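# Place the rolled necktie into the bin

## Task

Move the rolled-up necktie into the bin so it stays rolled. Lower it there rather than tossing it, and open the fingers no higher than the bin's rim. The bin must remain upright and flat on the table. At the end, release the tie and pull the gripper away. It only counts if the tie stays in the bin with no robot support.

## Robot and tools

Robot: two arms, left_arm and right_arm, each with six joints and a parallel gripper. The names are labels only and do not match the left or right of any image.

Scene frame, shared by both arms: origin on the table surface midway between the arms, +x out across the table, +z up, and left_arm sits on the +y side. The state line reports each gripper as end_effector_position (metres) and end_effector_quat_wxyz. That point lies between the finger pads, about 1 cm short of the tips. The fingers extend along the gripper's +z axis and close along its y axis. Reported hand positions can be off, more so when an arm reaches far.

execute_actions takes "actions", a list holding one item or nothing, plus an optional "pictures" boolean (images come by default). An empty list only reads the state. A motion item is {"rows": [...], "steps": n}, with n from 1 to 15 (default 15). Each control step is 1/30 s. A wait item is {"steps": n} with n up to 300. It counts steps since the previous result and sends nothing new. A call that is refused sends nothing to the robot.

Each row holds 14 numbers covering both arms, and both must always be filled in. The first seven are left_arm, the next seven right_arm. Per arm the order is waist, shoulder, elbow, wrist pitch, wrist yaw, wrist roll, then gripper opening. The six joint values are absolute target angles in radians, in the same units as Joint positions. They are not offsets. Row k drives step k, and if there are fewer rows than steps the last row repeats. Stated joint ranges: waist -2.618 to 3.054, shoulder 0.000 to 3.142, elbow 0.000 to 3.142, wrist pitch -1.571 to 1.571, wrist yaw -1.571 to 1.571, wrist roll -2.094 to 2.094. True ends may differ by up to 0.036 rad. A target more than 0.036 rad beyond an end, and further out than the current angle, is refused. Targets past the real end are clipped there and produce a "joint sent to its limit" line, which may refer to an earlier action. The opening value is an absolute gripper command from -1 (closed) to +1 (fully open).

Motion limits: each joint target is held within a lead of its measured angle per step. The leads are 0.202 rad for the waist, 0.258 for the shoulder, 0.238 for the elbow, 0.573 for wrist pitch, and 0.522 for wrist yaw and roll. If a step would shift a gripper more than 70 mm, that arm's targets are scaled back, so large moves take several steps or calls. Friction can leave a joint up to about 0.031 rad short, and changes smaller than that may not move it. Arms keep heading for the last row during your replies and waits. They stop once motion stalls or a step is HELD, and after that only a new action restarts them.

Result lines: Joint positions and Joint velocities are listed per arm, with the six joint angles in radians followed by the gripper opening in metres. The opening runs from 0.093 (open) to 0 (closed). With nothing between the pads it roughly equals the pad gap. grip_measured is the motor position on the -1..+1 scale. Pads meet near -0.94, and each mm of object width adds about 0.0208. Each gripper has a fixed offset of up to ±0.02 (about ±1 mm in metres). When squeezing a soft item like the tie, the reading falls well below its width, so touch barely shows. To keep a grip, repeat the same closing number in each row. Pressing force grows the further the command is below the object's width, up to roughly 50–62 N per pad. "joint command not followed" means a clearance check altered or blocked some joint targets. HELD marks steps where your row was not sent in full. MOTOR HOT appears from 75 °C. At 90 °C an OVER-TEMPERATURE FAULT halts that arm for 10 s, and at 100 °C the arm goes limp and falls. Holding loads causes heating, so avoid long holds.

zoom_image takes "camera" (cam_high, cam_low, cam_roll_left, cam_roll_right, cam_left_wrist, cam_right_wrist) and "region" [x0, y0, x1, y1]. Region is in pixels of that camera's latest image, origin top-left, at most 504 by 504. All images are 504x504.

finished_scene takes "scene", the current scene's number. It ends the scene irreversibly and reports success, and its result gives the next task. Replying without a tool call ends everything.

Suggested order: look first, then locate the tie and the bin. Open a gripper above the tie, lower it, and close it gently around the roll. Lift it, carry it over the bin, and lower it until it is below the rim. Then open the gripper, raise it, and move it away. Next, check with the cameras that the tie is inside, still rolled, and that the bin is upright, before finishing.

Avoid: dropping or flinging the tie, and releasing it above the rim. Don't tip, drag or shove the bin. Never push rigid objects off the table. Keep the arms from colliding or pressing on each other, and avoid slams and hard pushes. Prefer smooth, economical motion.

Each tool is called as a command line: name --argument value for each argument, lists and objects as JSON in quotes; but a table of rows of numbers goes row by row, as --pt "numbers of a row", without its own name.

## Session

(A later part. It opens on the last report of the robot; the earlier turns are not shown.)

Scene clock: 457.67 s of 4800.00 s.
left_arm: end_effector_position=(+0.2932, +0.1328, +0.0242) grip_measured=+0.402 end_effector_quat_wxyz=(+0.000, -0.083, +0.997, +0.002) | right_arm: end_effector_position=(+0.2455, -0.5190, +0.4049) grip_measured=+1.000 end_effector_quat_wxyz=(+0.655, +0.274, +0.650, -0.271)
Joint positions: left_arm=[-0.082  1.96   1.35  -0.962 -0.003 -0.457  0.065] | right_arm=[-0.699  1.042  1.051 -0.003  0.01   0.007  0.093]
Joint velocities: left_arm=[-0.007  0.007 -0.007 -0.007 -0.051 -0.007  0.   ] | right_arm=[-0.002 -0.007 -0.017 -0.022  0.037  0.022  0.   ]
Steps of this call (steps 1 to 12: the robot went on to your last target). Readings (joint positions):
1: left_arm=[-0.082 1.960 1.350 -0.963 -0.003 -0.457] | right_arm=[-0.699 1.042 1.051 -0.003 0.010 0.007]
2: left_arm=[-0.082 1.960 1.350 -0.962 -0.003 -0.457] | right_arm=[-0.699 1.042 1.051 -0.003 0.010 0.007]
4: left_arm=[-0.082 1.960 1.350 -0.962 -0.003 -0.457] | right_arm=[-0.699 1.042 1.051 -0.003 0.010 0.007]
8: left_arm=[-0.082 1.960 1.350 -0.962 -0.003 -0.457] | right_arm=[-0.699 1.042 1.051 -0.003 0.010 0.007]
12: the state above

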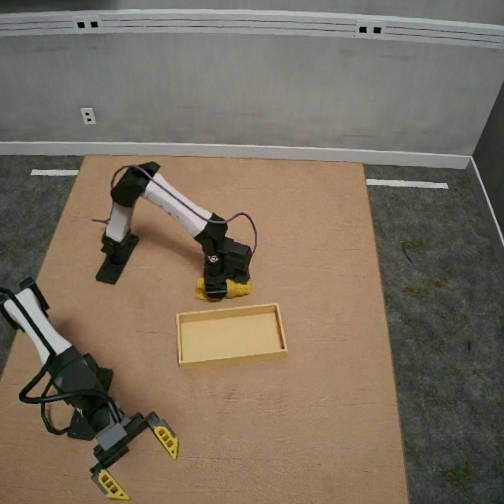

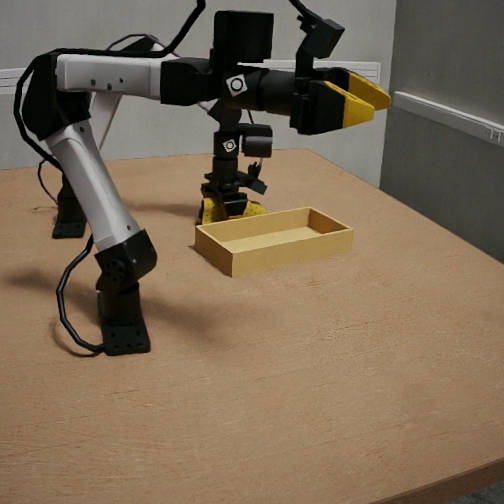

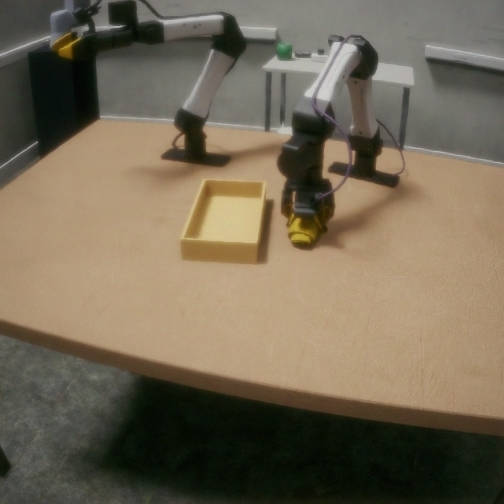

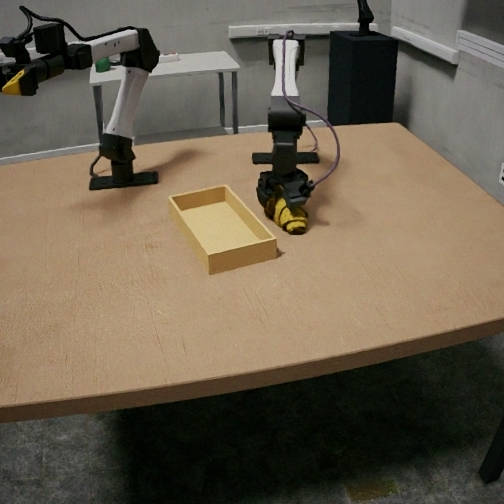

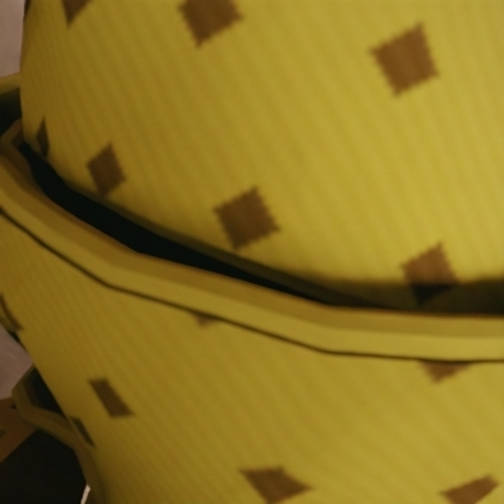

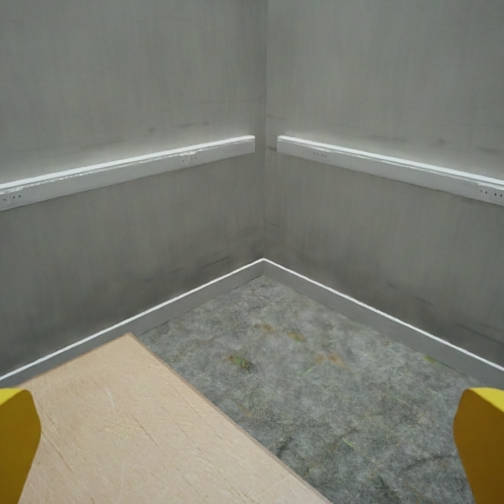

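execute_actions --actions '[{"rows":[[-0.082,1.96,1.35,-0.96,0,-0.46,0.7,-0.7,1.042,1.051,0,0,0,1],[-0.082,1.96,1.35,-0.96,0,-0.46,1,-0.7,1.042,1.051,0,0,0,1],[-0.082,1.96,1.36,-0.96,0,-0.46,1,-0.7,1.042,1.051,0,0,0,1],[-0.082,1.95,1.38,-0.99,0,-0.46,1,-0.7,1.042,1.051,0,0,0,1],[-0.082,1.94,1.4,-1.02,0,-0.46,1,-0.7,1.042,1.051,0,0,0,1],[-0.082,1.93,1.42,-1.05,0,-0.46,1,-0.7,1.042,1.051,0,0,0,1],[-0.082,1.92,1.44,-1.08,0,-0.46,1,-0.7,1.042,1.051,0,0,0,1],[-0.082,1.915,1.46,-1.11,0,-0.46,1,-0.7,1.042,1.051,0,0,0,1],[-0.082,1.91,1.485,-1.14,0,-0.46,1,-0.7,1.042,1.051,0,0,0,1],[-0.082,1.905,1.51,-1.17,0,-0.46,1,-0.7,1.042,1.051,0,0,0,1],[-0.082,1.9,1.535,-1.2,0,-0.46,1,-0.7,1.042,1.051,0,0,0,1],[-0.082,1.895,1.56,-1.23,0,-0.46,1,-0.7,1.042,1.051,0,0,0,1],[-0.082,1.89,1.585,-1.25,0,-0.46,1,-0.7,1.042,1.051,0,0,0,1],[-0.082,1.89,1.61,-1.27,0,-0.46,1,-0.7,1.042,1.051,0,0,0,1],[-0.082,1.89,1.64,-1.29,0,-0.46,1,-0.7,1.042,1.051,0,0,0,1]],"steps":15}]' --pictures false

execute_actions --actions '[{"rows":[[-0.078,1.9,1.66,-1.27,0,-0.6,0.8,-0.7,1.042,1.051,0,0,0,1],[-0.074,1.915,1.68,-1.24,0,-0.7,0.6,-0.7,1.042,1.051,0,0,0,1],[-0.07,1.93,1.7,-1.21,0,-0.8,0.4,-0.7,1.042,1.051,0,0,0,1],[-0.065,1.945,1.715,-1.18,0,-0.9,0.2,-0.7,1.042,1.051,0,0,0,1],[-0.06,1.96,1.73,-1.15,0,-1.0,0,-0.7,1.042,1.051,0,0,0,1],[-0.055,1.98,1.745,-1.12,0,-1.1,-0.2,-0.7,1.042,1.051,0,0,0,1],[-0.05,2.0,1.76,-1.09,0,-1.2,-0.4,-0.7,1.042,1.051,0,0,0,1],[-0.045,2.02,1.77,-1.06,0,-1.3,-0.6,-0.7,1.042,1.051,0,0,0,1],[-0.04,2.04,1.78,-1.03,0,-1.4,-0.8,-0.7,1.042,1.051,0,0,0,1],[-0.035,2.06,1.79,-1.0,0,-1.5,-0.9,-0.7,1.042,1.051,0,0,0,1],[-0.03,2.08,1.8,-0.97,0,-1.6,-0.9,-0.7,1.042,1.051,0,0,0,1],[-0.025,2.095,1.805,-0.94,0,-1.7,-0.9,-0.7,1.042,1.051,0,0,0,1],[-0.02,2.11,1.81,-0.91,0,-1.8,-0.9,-0.7,1.042,1.051,0,0,0,1],[-0.02,2.12,1.81,-0.89,0,-1.8,-0.9,-0.7,1.042,1.051,0,0,0,1]],"steps":15}]' --pictures false

execute_actions --actions '[{"steps":25}]'

Scene clock: 521.03 s of 4800.00 s.
left_arm: end_effector_position=(+0.3083, +0.1283, +0.0955) grip_measured=+1.000 end_effector_quat_wxyz=(+0.023, -0.083, +0.996, -0.007) | right_arm: end_effector_position=(+0.2455, -0.5190, +0.4049) grip_measured=+1.000 end_effector_quat_wxyz=(+0.655, +0.274, +0.650, -0.271)
Joint positions: left_arm=[-0.082  1.91   1.571 -1.183 -0.003 -0.457  0.093] | right_arm=[-0.699  1.042  1.051 -0.003  0.01   0.007  0.093]
Joint velocities: left_arm=[ 0.002 -0.139  0.818 -0.711  0.037 -0.022  0.001] | right_arm=[-0.002 -0.007  0.002  0.037 -0.007 -0.037  0.   ]
Steps of this call (steps 1 to 15: the robot went on to your last target; steps 16 to 110: nothing new was sent; then 59.20 s passed at rest; steps 111 to 125: all 15 steps of this action). Readings (joint positions):
111: left_arm=[-0.082 1.960 1.350 -0.962 -0.003 -0.457] | right_arm=[-0.699 1.042 1.051 -0.003 0.010 0.007]
112: left_arm=[-0.082 1.960 1.350 -0.962 -0.003 -0.457] | right_arm=[-0.699 1.042 1.051 -0.003 0.010 0.007]
114: left_arm=[-0.082 1.960 1.350 -0.964 -0.003 -0.457] | right_arm=[-0.699 1.042 1.051 -0.003 0.010 0.007]
118: left_arm=[-0.082 1.956 1.395 -1.023 -0.003 -0.457] | right_arm=[-0.699 1.042 1.051 -0.003 0.010 0.007]
125: the state above

Scene clock: 521.53 s of 4800.00 s.
left_arm: end_effector_position=(+0.4118, +0.1237, +0.0934) grip_measured=-0.898 end_effector_quat_wxyz=(-0.092, +0.598, -0.788, +0.110) | right_arm: end_effector_position=(+0.2455, -0.5190, +0.4049) grip_measured=+1.000 end_effector_quat_wxyz=(+0.655, +0.274, +0.650, -0.271)
Joint positions: left_arm=[-0.028  2.091  1.784 -0.975 -0.003 -1.535  0.002] | right_arm=[-0.699  1.042  1.051 -0.003  0.01   0.007  0.093]
Joint velocities: left_arm=[ 0.081  0.476  0.012  0.623 -0.022 -1.751 -0.   ] | right_arm=[ 0.002 -0.002 -0.002  0.022 -0.007 -0.051  0.   ]
Steps of this call (steps 1 to 15: all 15 steps of this action). Readings (joint positions):
1: left_arm=[-0.082 1.907 1.599 -1.201 -0.003 -0.476] | right_arm=[-0.699 1.042 1.051 -0.003 0.010 0.007]
2: left_arm=[-0.082 1.905 1.624 -1.211 -0.003 -0.514] | right_arm=[-0.699 1.042 1.051 -0.003 0.010 0.007]
4: left_arm=[-0.080 1.907 1.666 -1.209 -0.003 -0.625] | right_arm=[-0.699 1.042 1.051 -0.003 0.010 0.007]
8: left_arm=[-0.065 1.944 1.735 -1.155 -0.003 -0.932] | right_arm=[-0.699 1.042 1.051 -0.003 0.010 0.007]
15: the state above

Scene clock: 522.37 s of 4800.00 s.
left_arm: end_effector_position=(+0.4288, +0.1219, +0.0856) grip_measured=-0.898 end_effector_quat_wxyz=(-0.090, +0.694, -0.700, +0.141) | right_arm: end_effector_position=(+0.2455, -0.5190, +0.4049) grip_measured=+1.000 end_effector_quat_wxyz=(+0.655, +0.274, +0.650, -0.271)
Joint positions: left_arm=[-0.023  2.121  1.784 -0.899 -0.003 -1.794  0.002] | right_arm=[-0.699  1.042  1.051 -0.003  0.01   0.007  0.093]
Joint velocities: left_arm=[-0.007 -0.007 -0.012  0.007 -0.007 -0.051  0.001] | right_arm=[-0.002 -0.007  0.007  0.022  0.022 -0.007  0.   ]
Steps of this call (steps 1 to 25: the robot went on to your last target). Readings (joint positions):
1: left_arm=[-0.025 2.105 1.784 -0.959 -0.003 -1.588] | right_arm=[-0.699 1.042 1.051 -0.003 0.010 0.007]
2: left_arm=[-0.024 2.114 1.784 -0.947 -0.003 -1.629] | right_arm=[-0.699 1.042 1.051 -0.003 0.010 0.007]
4: left_arm=[-0.023 2.121 1.784 -0.932 -0.003 -1.689] | right_arm=[-0.699 1.042 1.051 -0.003 0.010 0.007]
8: left_arm=[-0.023 2.121 1.784 -0.910 -0.003 -1.752] | right_arm=[-0.699 1.042 1.051 -0.003 0.010 0.007]
25: the state above

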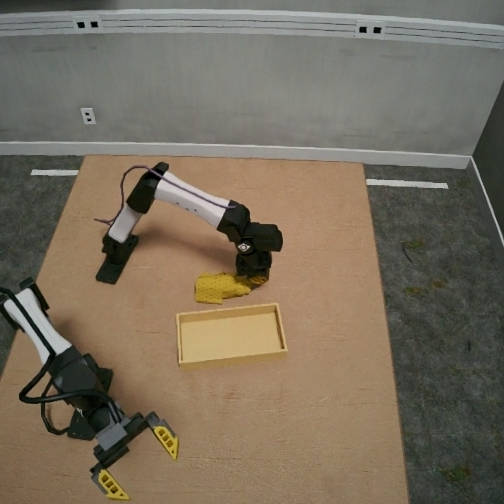

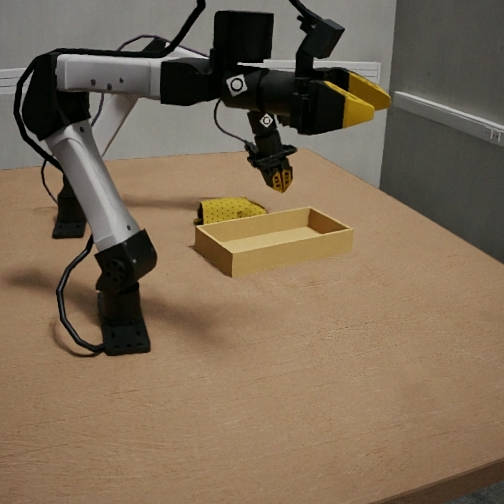

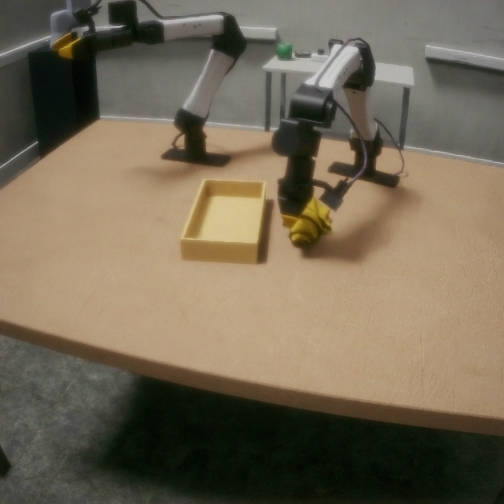

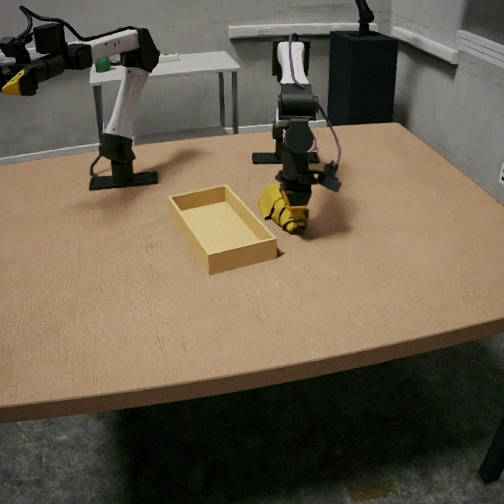

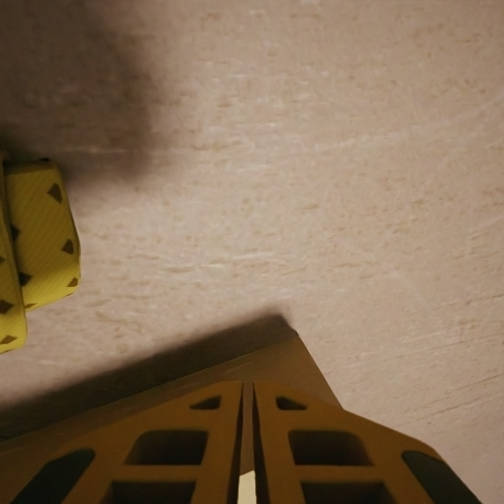

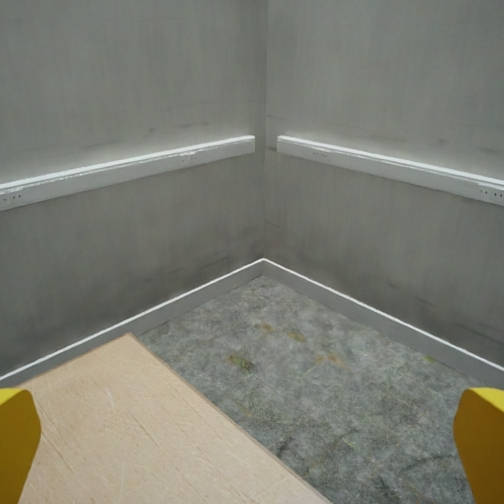

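execute_actions --actions '[{"rows":[[-0.01,2.13,1.75,-0.86,0,-1.77,-0.9,-0.7,1.042,1.051,0,0,0,1],[0.0,2.135,1.735,-0.84,0,-1.77,-0.9,-0.7,1.042,1.051,0,0,0,1],[0.01,2.14,1.72,-0.82,0,-1.77,-0.9,-0.7,1.042,1.051,0,0,0,1],[0.015,2.145,1.705,-0.8,0,-1.77,-0.9,-0.7,1.042,1.051,0,0,0,1],[0.015,2.15,1.69,-0.78,0,-1.77,-0.9,-0.7,1.042,1.051,0,0,0,1],[0.015,2.153,1.675,-0.76,0,-1.77,-0.9,-0.7,1.042,1.051,0,0,0,1],[0.015,2.156,1.66,-0.74,0,-1.77,-0.9,-0.7,1.042,1.051,0,0,0,1],[0.015,2.16,1.645,-0.72,0,-1.77,-0.9,-0.7,1.042,1.051,0,0,0,1],[0.015,2.163,1.63,-0.7,0,-1.77,-0.9,-0.7,1.042,1.051,0,0,0,1],[0.015,2.166,1.615,-0.68,0,-1.77,-0.9,-0.7,1.042,1.051,0,0,0,1],[0.015,2.17,1.6,-0.66,0,-1.77,-0.9,-0.7,1.042,1.051,0,0,0,1],[0.015,2.173,1.59,-0.65,0,-1.77,-0.9,-0.7,1.042,1.051,0,0,0,1]],"steps":15}]' --pictures false

execute_actions --actions '[{"steps":15}]'

Scene clock: 535.03 s of 4800.00 s.
left_arm: end_effector_position=(+0.4283, +0.1405, +0.0271) grip_measured=-0.898 end_effector_quat_wxyz=(-0.091, +0.701, -0.694, +0.134) | right_arm: end_effector_position=(+0.2455, -0.5190, +0.4049) grip_measured=+1.000 end_effector_quat_wxyz=(+0.655, +0.274, +0.650, -0.271)
Joint positions: left_arm=[ 0.014  2.16   1.613 -0.7   -0.003 -1.776  0.002] | right_arm=[-0.699  1.042  1.051 -0.003  0.01   0.007  0.093]
Joint velocities: left_arm=[-0.002  0.11  -0.134  0.154 -0.066 -0.022 -0.001] | right_arm=[ 0.002 -0.012 -0.017 -0.007 -0.007 -0.037  0.   ]
Steps of this call (steps 1 to 15: the robot went on to your last target; steps 16 to 110: nothing new was sent; then 8.50 s passed at rest; steps 111 to 125: all 15 steps of this action). Readings (joint positions):
111: left_arm=[-0.023 2.121 1.784 -0.896 -0.003 -1.792] | right_arm=[-0.699 1.042 1.051 -0.003 0.010 0.007]
112: left_arm=[-0.021 2.121 1.781 -0.888 -0.003 -1.789] | right_arm=[-0.699 1.042 1.051 -0.003 0.010 0.007]
114: left_arm=[-0.013 2.121 1.763 -0.858 -0.003 -1.783] | right_arm=[-0.699 1.042 1.051 -0.003 0.010 0.007]
118: left_arm=[0.011 2.124 1.701 -0.796 -0.003 -1.778] | right_arm=[-0.699 1.042 1.051 -0.003 0.010 0.007]
125: the state above

Scene clock: 535.53 s of 4800.00 s.
left_arm: end_effector_position=(+0.4354, +0.1391, +0.0266) grip_measured=-0.898 end_effector_quat_wxyz=(-0.099, +0.699, -0.693, +0.146) | right_arm: end_effector_position=(+0.2455, -0.5190, +0.4049) grip_measured=+1.000 end_effector_quat_wxyz=(+0.655, +0.274, +0.650, -0.271)
Joint positions: left_arm=[ 0.014  2.165  1.609 -0.66  -0.003 -1.775  0.002] | right_arm=[-0.699  1.042  1.051 -0.003  0.01   0.007  0.093]
Joint velocities: left_arm=[ 0.012 -0.007 -0.007 -0.022  0.081 -0.007  0.001] | right_arm=[ 0.007  0.012 -0.007 -0.007  0.007 -0.022  0.   ]
Steps of this call (steps 1 to 15: the robot went on to your last target). Readings (joint positions):
1: left_arm=[0.014 2.163 1.610 -0.694 -0.003 -1.776] | right_arm=[-0.699 1.042 1.051 -0.003 0.010 0.007]
2: left_arm=[0.014 2.165 1.609 -0.690 -0.003 -1.776] | right_arm=[-0.699 1.042 1.051 -0.003 0.010 0.007]
4: left_arm=[0.014 2.165 1.609 -0.681 -0.003 -1.776] | right_arm=[-0.699 1.042 1.051 -0.003 0.010 0.007]
8: left_arm=[0.014 2.165 1.609 -0.666 -0.003 -1.775] | right_arm=[-0.699 1.042 1.051 -0.003 0.010 0.007]
15: the state above

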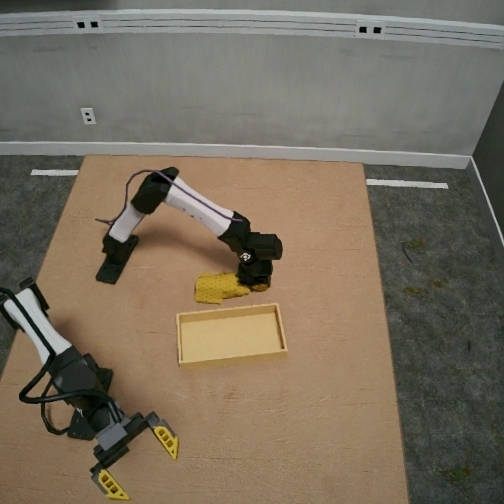

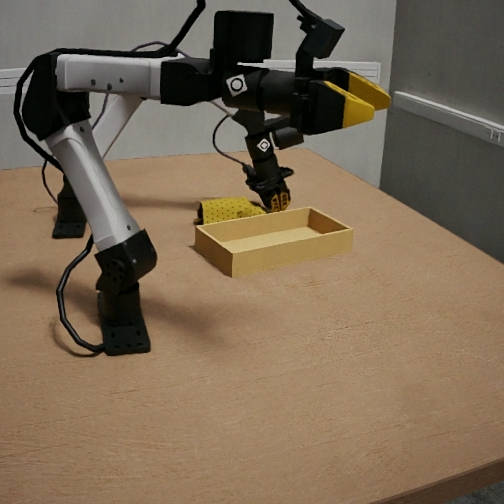

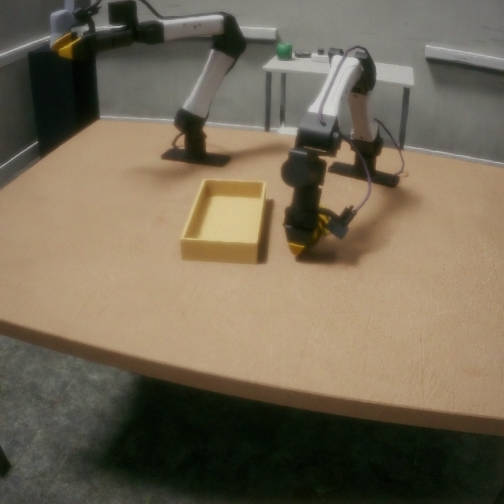

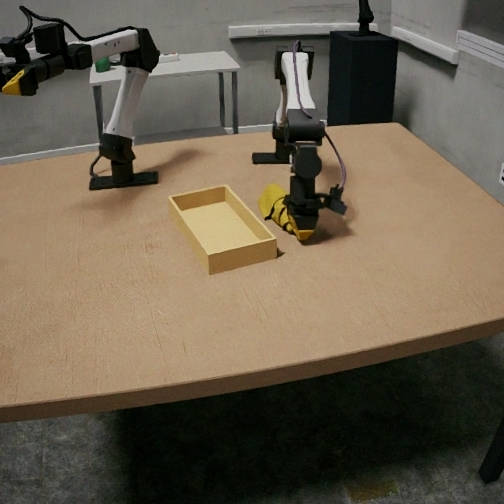

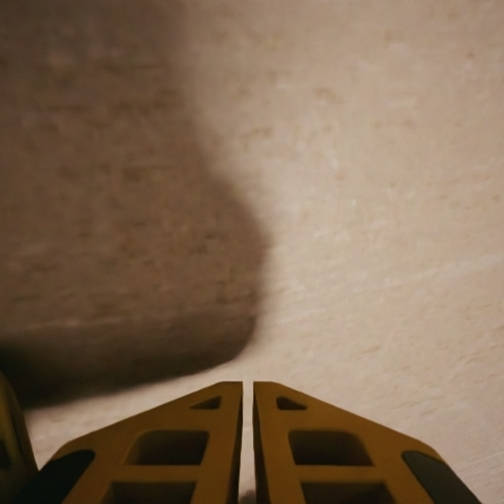

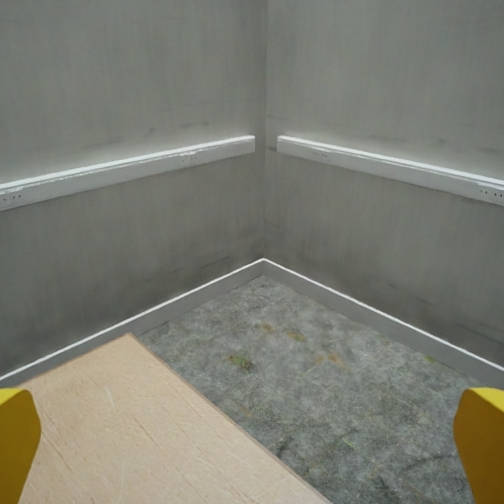

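execute_actions --actions '[{"rows":[[0.01,2.17,1.635,-0.69,0,-1.78,-0.9,-0.7,1.042,1.051,0,0,0,1],[0.007,2.175,1.645,-0.72,0,-1.78,-0.9,-0.7,1.042,1.051,0,0,0,1],[0.004,2.18,1.655,-0.75,0,-1.78,-0.9,-0.7,1.042,1.051,0,0,0,1],[0.001,2.185,1.665,-0.78,0,-1.78,-0.9,-0.7,1.042,1.051,0,0,0,1],[-0.002,2.19,1.675,-0.81,0,-1.79,-0.9,-0.7,1.042,1.051,0,0,0,1],[-0.005,2.195,1.685,-0.84,0,-1.79,-0.9,-0.7,1.042,1.051,0,0,0,1],[-0.008,2.2,1.695,-0.87,0,-1.79,-0.9,-0.7,1.042,1.051,0,0,0,1],[-0.011,2.205,1.705,-0.9,0,-1.79,-0.9,-0.7,1.042,1.051,0,0,0,1],[-0.014,2.21,1.717,-0.93,0,-1.8,-0.9,-0.7,1.042,1.051,0,0,0,1],[-0.017,2.215,1.729,-0.96,0,-1.8,-0.9,-0.7,1.042,1.051,0,0,0,1],[-0.02,2.22,1.741,-0.99,0,-1.8,-0.9,-0.7,1.042,1.051,0,0,0,1],[-0.023,2.225,1.753,-1.02,0,-1.8,-0.9,-0.7,1.042,1.051,0,0,0,1],[-0.026,2.23,1.765,-1.05,0,-1.81,-0.9,-0.7,1.042,1.051,0,0,0,1],[-0.029,2.235,1.777,-1.08,0,-1.81,-0.9,-0.7,1.042,1.051,0,0,0,1],[-0.032,2.24,1.789,-1.11,0,-1.81,-0.9,-0.7,1.042,1.051,0,0,0,1]],"steps":15}]' --pictures false

execute_actions --actions '[{"steps":20}]'

zoom_image --camera "cam_high" --region '[170, 230, 310, 330]'

zoom_image --camera "cam_roll_right" --region '[230, 160, 350, 260]'

Scene clock: 552.83 s of 4800.00 s.
left_arm: end_effector_position=(+0.3976, +0.1313, +0.0298) grip_measured=-0.898 end_effector_quat_wxyz=(-0.038, +0.704, -0.706, +0.057) | right_arm: end_effector_position=(+0.2455, -0.5190, +0.4049) grip_measured=+1.000 end_effector_quat_wxyz=(+0.655, +0.274, +0.650, -0.271)
Joint positions: left_arm=[-0.019  2.209  1.746 -0.971 -0.003 -1.796  0.002] | right_arm=[-0.699  1.042  1.051 -0.003  0.01   0.007  0.093]
Joint velocities: left_arm=[-0.081  0.178  0.325 -0.784 -0.066 -0.066 -0.   ] | right_arm=[ 0.012  0.012 -0.012 -0.066 -0.022 -0.037  0.   ]
Steps of this call (steps 1 to 15: the robot went on to your last target; steps 16 to 110: nothing new was sent; then 13.13 s passed at rest; steps 111 to 125: all 15 steps of this action). Readings (joint positions):
111: left_arm=[0.014 2.165 1.609 -0.660 -0.003 -1.775] | right_arm=[-0.699 1.042 1.051 -0.003 0.010 0.007]
112: left_arm=[0.014 2.165 1.611 -0.668 -0.003 -1.775] | right_arm=[-0.699 1.042 1.051 -0.003 0.010 0.007]
114: left_arm=[0.013 2.165 1.622 -0.698 -0.003 -1.775] | right_arm=[-0.699 1.042 1.051 -0.003 0.010 0.007]
118: left_arm=[0.006 2.170 1.666 -0.783 -0.003 -1.781] | right_arm=[-0.699 1.042 1.051 -0.003 0.010 0.007]
125: the state above

Scene clock: 553.50 s of 4800.00 s.
left_arm: end_effector_position=(+0.3721, +0.1340, +0.0282) grip_measured=-0.898 end_effector_quat_wxyz=(-0.007, +0.706, -0.708, +0.008) | right_arm: end_effector_position=(+0.2455, -0.5190, +0.4049) grip_measured=+1.000 end_effector_quat_wxyz=(+0.655, +0.274, +0.650, -0.271)
Joint positions: left_arm=[-0.026  2.219  1.765 -1.096 -0.003 -1.805  0.002] | right_arm=[-0.699  1.042  1.051 -0.003  0.01   0.007  0.093]
Joint velocities: left_arm=[-0.012  0.012  0.002  0.037  0.007 -0.007  0.001] | right_arm=[-0.012  0.002  0.017  0.022  0.007  0.022  0.   ]
Steps of this call (steps 1 to 20: the robot went on to your last target). Readings (joint positions):
1: left_arm=[-0.022 2.214 1.755 -0.996 -0.003 -1.798] | right_arm=[-0.699 1.042 1.051 -0.003 0.010 0.007]
2: left_arm=[-0.024 2.217 1.760 -1.016 -0.003 -1.799] | right_arm=[-0.699 1.042 1.051 -0.003 0.010 0.007]
4: left_arm=[-0.026 2.219 1.763 -1.046 -0.003 -1.801] | right_arm=[-0.699 1.042 1.051 -0.003 0.010 0.007]
8: left_arm=[-0.026 2.219 1.764 -1.079 -0.003 -1.804] | right_arm=[-0.699 1.042 1.051 -0.003 0.010 0.007]
20: the state above

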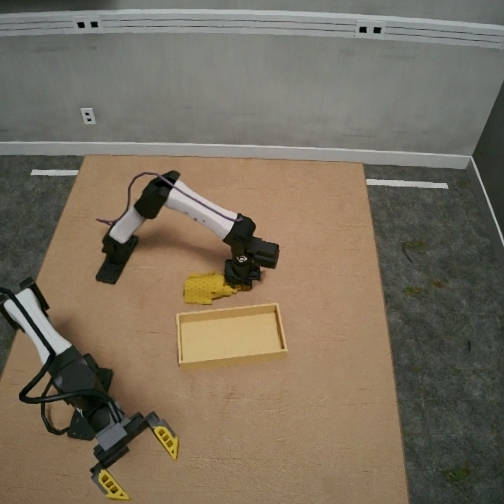

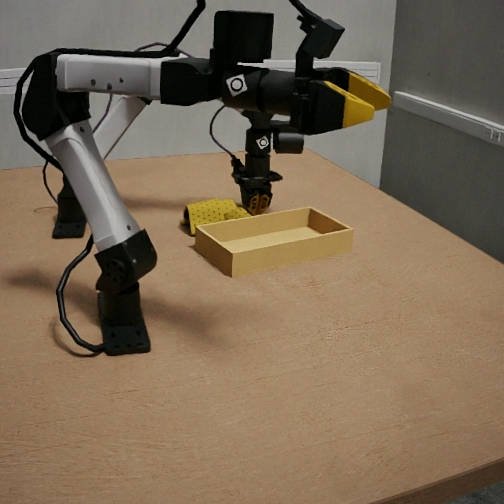

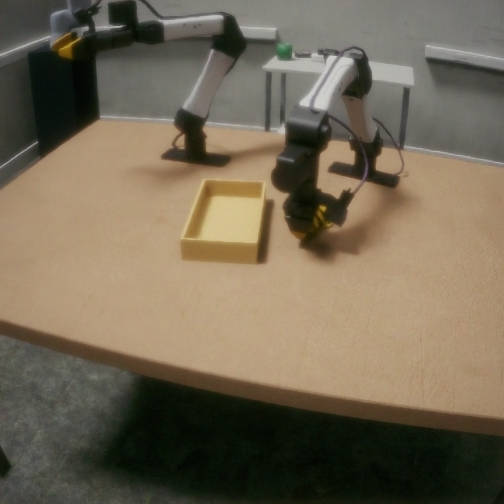

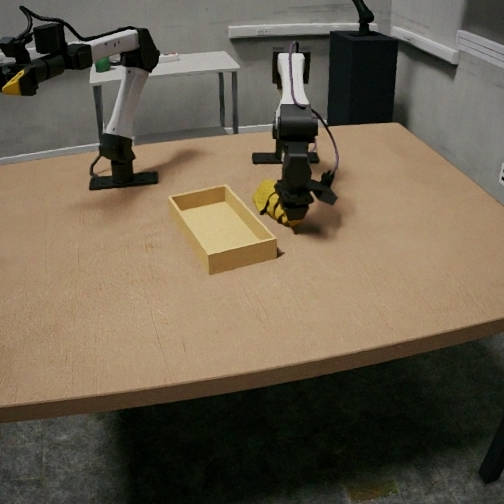

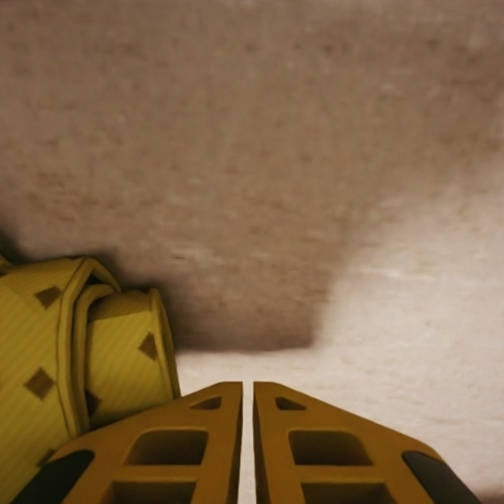

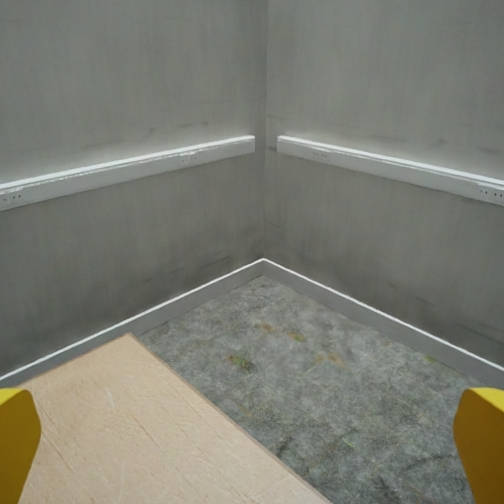

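Region (170, 230, 310, 330) of cam_high's 504x504 image, scaled by 3.600, with more detail than that image has; it fills the top 360 rows of this view, and the rest is white.

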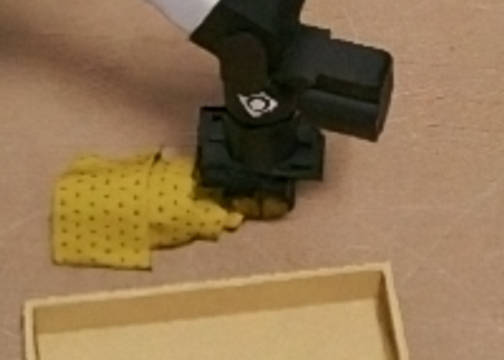

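Region (230, 160, 350, 260) of cam_roll_right's 504x504 image, scaled by 4.200, with more detail than that image has.

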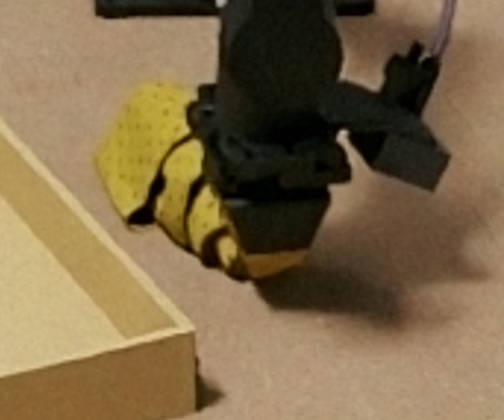

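execute_actions --actions '[{"rows":[[-0.032,2.24,1.789,-1.11,0,-1.81,-0.9,-0.6,1.1,1.04,-0.02,0,-0.05,0.7],[-0.032,2.24,1.789,-1.11,0,-1.81,-0.9,-0.52,1.15,1.03,-0.04,0,-0.1,0.4],[-0.032,2.24,1.789,-1.11,0,-1.81,-0.9,-0.44,1.2,1.02,-0.06,0,-0.15,0.1],[-0.032,2.24,1.789,-1.11,0,-1.81,-0.9,-0.36,1.25,1.01,-0.08,0,-0.2,-0.2],[-0.032,2.24,1.789,-1.11,0,-1.81,-0.9,-0.28,1.3,1.0,-0.1,0,-0.25,-0.5],[-0.032,2.24,1.789,-1.11,0,-1.81,-0.9,-0.2,1.35,0.99,-0.12,0,-0.3,-0.9],[-0.032,2.24,1.789,-1.11,0,-1.81,-0.9,-0.12,1.4,0.98,-0.14,0,-0.3,-0.9],[-0.032,2.24,1.789,-1.11,0,-1.81,-0.9,-0.04,1.44,0.97,-0.16,0,-0.3,-0.9],[-0.032,2.24,1.789,-1.11,0,-1.81,-0.9,0.04,1.48,0.96,-0.16,0,-0.3,-0.9],[-0.032,2.24,1.789,-1.11,0,-1.81,-0.9,0.12,1.51,0.95,-0.16,0,-0.3,-0.9],[-0.032,2.24,1.789,-1.11,0,-1.81,-0.9,0.2,1.54,0.94,-0.16,0,-0.3,-0.9],[-0.032,2.24,1.789,-1.11,0,-1.81,-0.9,0.28,1.55,0.93,-0.16,0,-0.3,-0.9],[-0.032,2.24,1.789,-1.11,0,-1.81,-0.9,0.36,1.55,0.93,-0.16,0,-0.3,-0.9],[-0.032,2.24,1.789,-1.11,0,-1.81,-0.9,0.44,1.55,0.93,-0.16,0,-0.3,-0.9],[-0.032,2.24,1.789,-1.11,0,-1.81,-0.9,0.5,1.55,0.93,-0.16,0,-0.3,-0.9]],"steps":15}]' --pictures false

execute_actions --actions '[{"steps":15}]'

Scene clock: 585.23 s of 4800.00 s.
left_arm: end_effector_position=(+0.3720, +0.1341, +0.0282) grip_measured=-0.898 end_effector_quat_wxyz=(-0.007, +0.706, -0.708, +0.008) | right_arm: end_effector_position=(+0.4030, -0.3756, +0.1857) grip_measured=-0.898 end_effector_quat_wxyz=(+0.465, +0.035, +0.876, -0.120)
Joint positions: left_arm=[-0.026  2.219  1.765 -1.097 -0.003 -1.805  0.002] | right_arm=[-0.191  1.454  0.975 -0.089  0.015 -0.203  0.002]
Joint velocities: left_arm=[-0.027  0.007 -0.017 -0.007 -0.051 -0.037 -0.001] | right_arm=[ 1.126  0.823 -0.305 -0.271  0.007 -0.315  0.   ]
Steps of this call (steps 1 to 15: the robot went on to your last target; steps 16 to 110: nothing new was sent; then 27.57 s passed at rest; steps 111 to 125: all 15 steps of this action). Readings (joint positions):
111: left_arm=[-0.026 2.219 1.765 -1.097 -0.003 -1.805] | right_arm=[-0.687 1.045 1.051 -0.004 0.016 0.001]
112: left_arm=[-0.026 2.219 1.765 -1.097 -0.003 -1.805] | right_arm=[-0.652 1.054 1.051 -0.004 0.022 -0.013]
114: left_arm=[-0.026 2.219 1.765 -1.097 -0.003 -1.805] | right_arm=[-0.555 1.094 1.051 -0.006 0.020 -0.047]
118: left_arm=[-0.026 2.219 1.765 -1.097 -0.003 -1.805] | right_arm=[-0.414 1.219 1.037 -0.030 0.014 -0.120]
125: the state above

Scene clock: 585.73 s of 4800.00 s.
left_arm: end_effector_position=(+0.3720, +0.1341, +0.0282) grip_measured=-0.898 end_effector_quat_wxyz=(-0.007, +0.706, -0.708, +0.008) | right_arm: end_effector_position=(+0.3636, -0.0753, +0.1131) grip_measured=-0.898 end_effector_quat_wxyz=(+0.384, -0.329, +0.862, +0.034)
Joint positions: left_arm=[-0.026  2.219  1.765 -1.097 -0.003 -1.805  0.002] | right_arm=[ 0.516  1.554  0.932 -0.157 -0.013 -0.29   0.002]
Joint velocities: left_arm=[ 0.007 -0.007 -0.002 -0.051 -0.037 -0.081 -0.001] | right_arm=[-0.1    0.002  0.007 -0.007 -0.022 -0.007 -0.   ]
Steps of this call (steps 1 to 15: the robot went on to your last target). Readings (joint positions):
1: left_arm=[-0.026 2.219 1.765 -1.097 -0.003 -1.805] | right_arm=[-0.147 1.481 0.965 -0.100 0.015 -0.214]
2: left_arm=[-0.026 2.219 1.765 -1.097 -0.003 -1.805] | right_arm=[-0.098 1.505 0.955 -0.112 0.016 -0.226]
4: left_arm=[-0.026 2.219 1.765 -1.097 -0.003 -1.805] | right_arm=[0.017 1.538 0.940 -0.134 0.015 -0.245]
8: left_arm=[-0.026 2.219 1.765 -1.097 -0.003 -1.805] | right_arm=[0.280 1.554 0.932 -0.157 0.011 -0.271]
15: the state above

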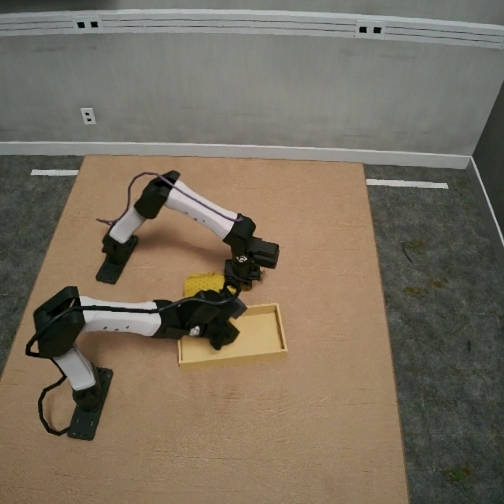

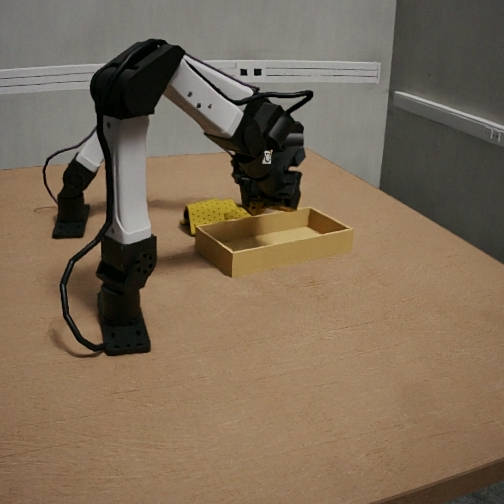

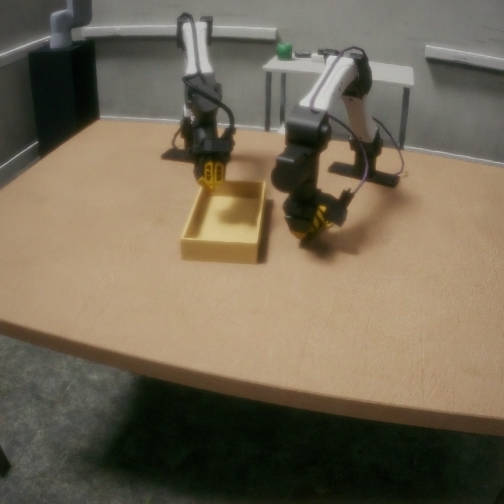

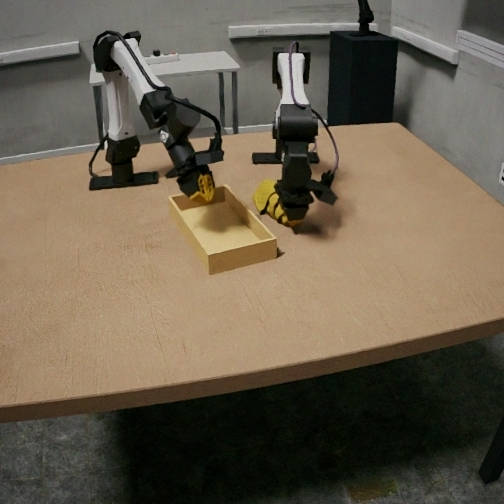

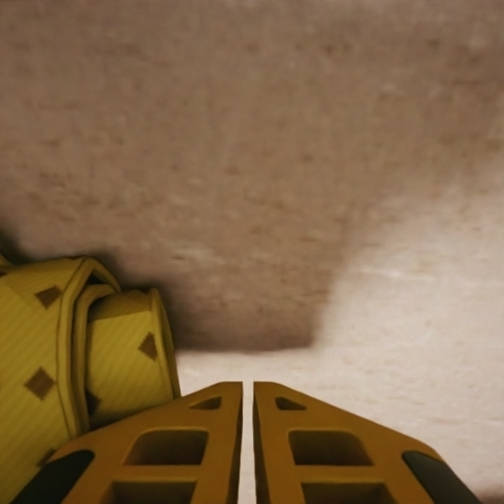

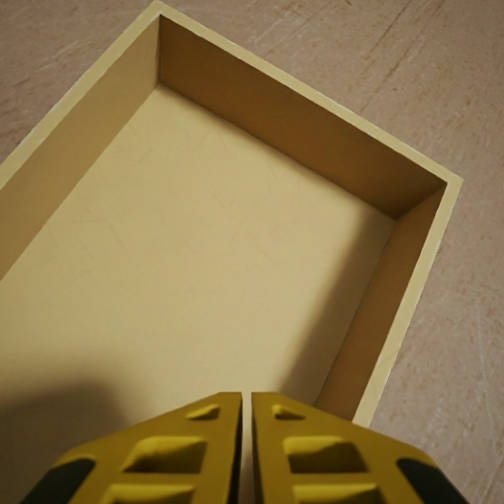

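Heading offset ≈ .082. Swing on to waist 1.2.

execute_actions --actions '[{"rows":[[-0.032,2.24,1.789,-1.11,0,-1.81,-0.9,0.56,1.55,0.93,-0.16,0,-0.3,-0.9],[-0.032,2.24,1.789,-1.11,0,-1.81,-0.9,0.61,1.55,0.93,-0.16,0,-0.3,-0.9],[-0.032,2.24,1.789,-1.11,0,-1.81,-0.9,0.66,1.55,0.93,-0.16,0,-0.3,-0.9],[-0.032,2.24,1.789,-1.11,0,-1.81,-0.9,0.71,1.55,0.93,-0.16,0,-0.3,-0.9],[-0.032,2.24,1.789,-1.11,0,-1.81,-0.9,0.76,1.55,0.93,-0.16,0,-0.3,-0.9],[-0.032,2.24,1.789,-1.11,0,-1.81,-0.9,0.81,1.55,0.93,-0.16,0,-0.3,-0.9],[-0.032,2.24,1.789,-1.11,0,-1.81,-0.9,0.86,1.55,0.93,-0.16,0,-0.3,-0.9],[-0.032,2.24,1.789,-1.11,0,-1.81,-0.9,0.91,1.55,0.93,-0.16,0,-0.3,-0.9],[-0.032,2.24,1.789,-1.11,0,-1.81,-0.9,0.96,1.55,0.93,-0.16,0,-0.3,-0.9],[-0.032,2.24,1.789,-1.11,0,-1.81,-0.9,1.01,1.55,0.93,-0.16,0,-0.3,-0.9],[-0.032,2.24,1.789,-1.11,0,-1.81,-0.9,1.06,1.55,0.93,-0.16,0,-0.3,-0.9],[-0.032,2.24,1.789,-1.11,0,-1.81,-0.9,1.11,1.55,0.93,-0.16,0,-0.3,-0.9],[-0.032,2.24,1.789,-1.11,0,-1.81,-0.9,1.15,1.55,0.93,-0.16,0,-0.3,-0.9],[-0.032,2.24,1.789,-1.11,0,-1.81,-0.9,1.18,1.55,0.93,-0.16,0,-0.3,-0.9],[-0.032,2.24,1.789,-1.11,0,-1.81,-0.9,1.2,1.55,0.93,-0.16,0,-0.3,-0.9]],"steps":15}]' --pictures false

execute_actions --actions '[{"steps":12}]'

Scene clock: 599.50 s of 4800.00 s.
left_arm: end_effector_position=(+0.3720, +0.1341, +0.0282) grip_measured=-0.898 end_effector_quat_wxyz=(-0.007, +0.706, -0.708, +0.008) | right_arm: end_effector_position=(+0.1843, +0.1153, +0.1129) grip_measured=-0.898 end_effector_quat_wxyz=(+0.356, -0.581, +0.717, +0.146)
Joint positions: left_arm=[-0.026  2.219  1.765 -1.097 -0.003 -1.805  0.002] | right_arm=[ 1.152  1.554  0.932 -0.159 -0.    -0.293  0.002]
Joint velocities: left_arm=[-0.002 -0.007  0.002 -0.051 -0.11  -0.022 -0.   ] | right_arm=[ 1.004  0.007 -0.007 -0.022 -0.066  0.037 -0.   ]
Steps of this call (steps 1 to 15: the robot went on to your last target; steps 16 to 110: nothing new was sent; then 9.60 s passed at rest; steps 111 to 125: all 15 steps of this action). Readings (joint positions):
111: left_arm=[-0.026 2.219 1.765 -1.097 -0.003 -1.805] | right_arm=[0.513 1.554 0.932 -0.159 -0.007 -0.292]
112: left_arm=[-0.026 2.219 1.765 -1.097 -0.003 -1.805] | right_arm=[0.527 1.554 0.932 -0.159 -0.001 -0.292]
114: left_arm=[-0.026 2.219 1.765 -1.097 -0.003 -1.805] | right_arm=[0.597 1.554 0.932 -0.159 0.008 -0.292]
118: left_arm=[-0.026 2.219 1.765 -1.097 -0.003 -1.805] | right_arm=[0.815 1.554 0.932 -0.159 0.006 -0.292]
125: the state above

Scene clock: 599.90 s of 4800.00 s.
left_arm: end_effector_position=(+0.3720, +0.1341, +0.0282) grip_measured=-0.898 end_effector_quat_wxyz=(-0.007, +0.706, -0.708, +0.008) | right_arm: end_effector_position=(+0.1628, +0.1264, +0.1129) grip_measured=-0.898 end_effector_quat_wxyz=(-0.351, +0.602, -0.700, -0.158)
Joint positions: left_arm=[-0.026  2.219  1.765 -1.097 -0.003 -1.805  0.002] | right_arm=[ 1.206  1.554  0.932 -0.159 -0.008 -0.294  0.002]
Joint velocities: left_arm=[ 0.007 -0.017  0.002 -0.037 -0.037  0.007  0.   ] | right_arm=[-0.017  0.012 -0.007  0.081  0.037  0.007 -0.   ]
Steps of this call (steps 1 to 12: the robot went on to your last target). Readings (joint positions):
1: left_arm=[-0.026 2.219 1.765 -1.097 -0.003 -1.805] | right_arm=[1.181 1.554 0.932 -0.159 -0.003 -0.294]
2: left_arm=[-0.026 2.219 1.765 -1.097 -0.003 -1.805] | right_arm=[1.199 1.554 0.932 -0.159 -0.007 -0.294]
4: left_arm=[-0.026 2.219 1.765 -1.097 -0.003 -1.805] | right_arm=[1.207 1.554 0.932 -0.159 -0.008 -0.294]
8: left_arm=[-0.026 2.219 1.765 -1.097 -0.003 -1.805] | right_arm=[1.206 1.554 0.932 -0.159 -0.008 -0.294]
12: the state above

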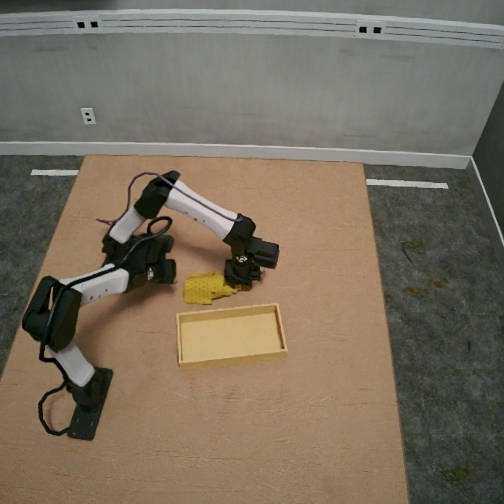

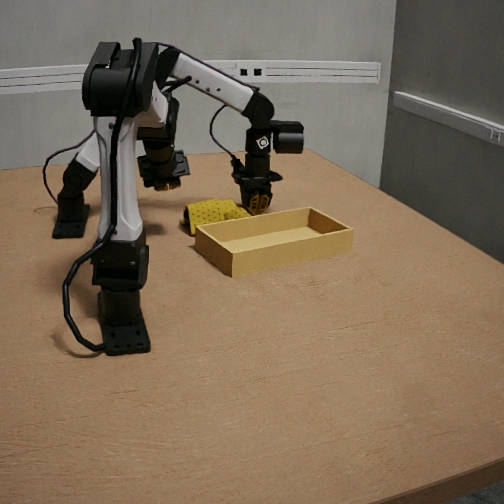

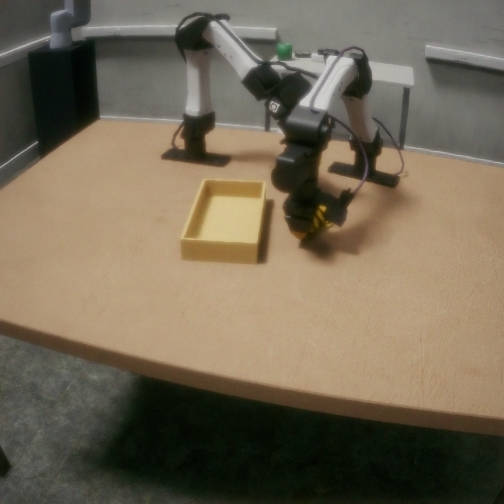

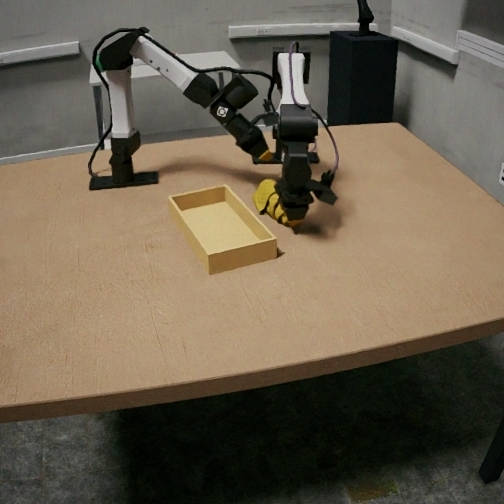

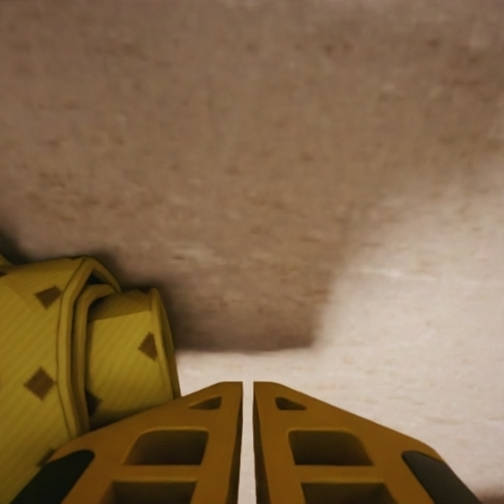

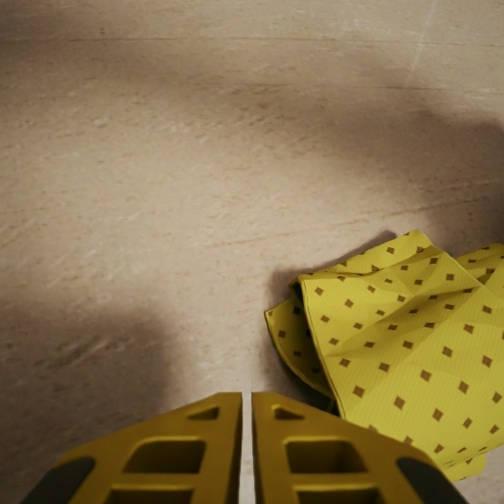

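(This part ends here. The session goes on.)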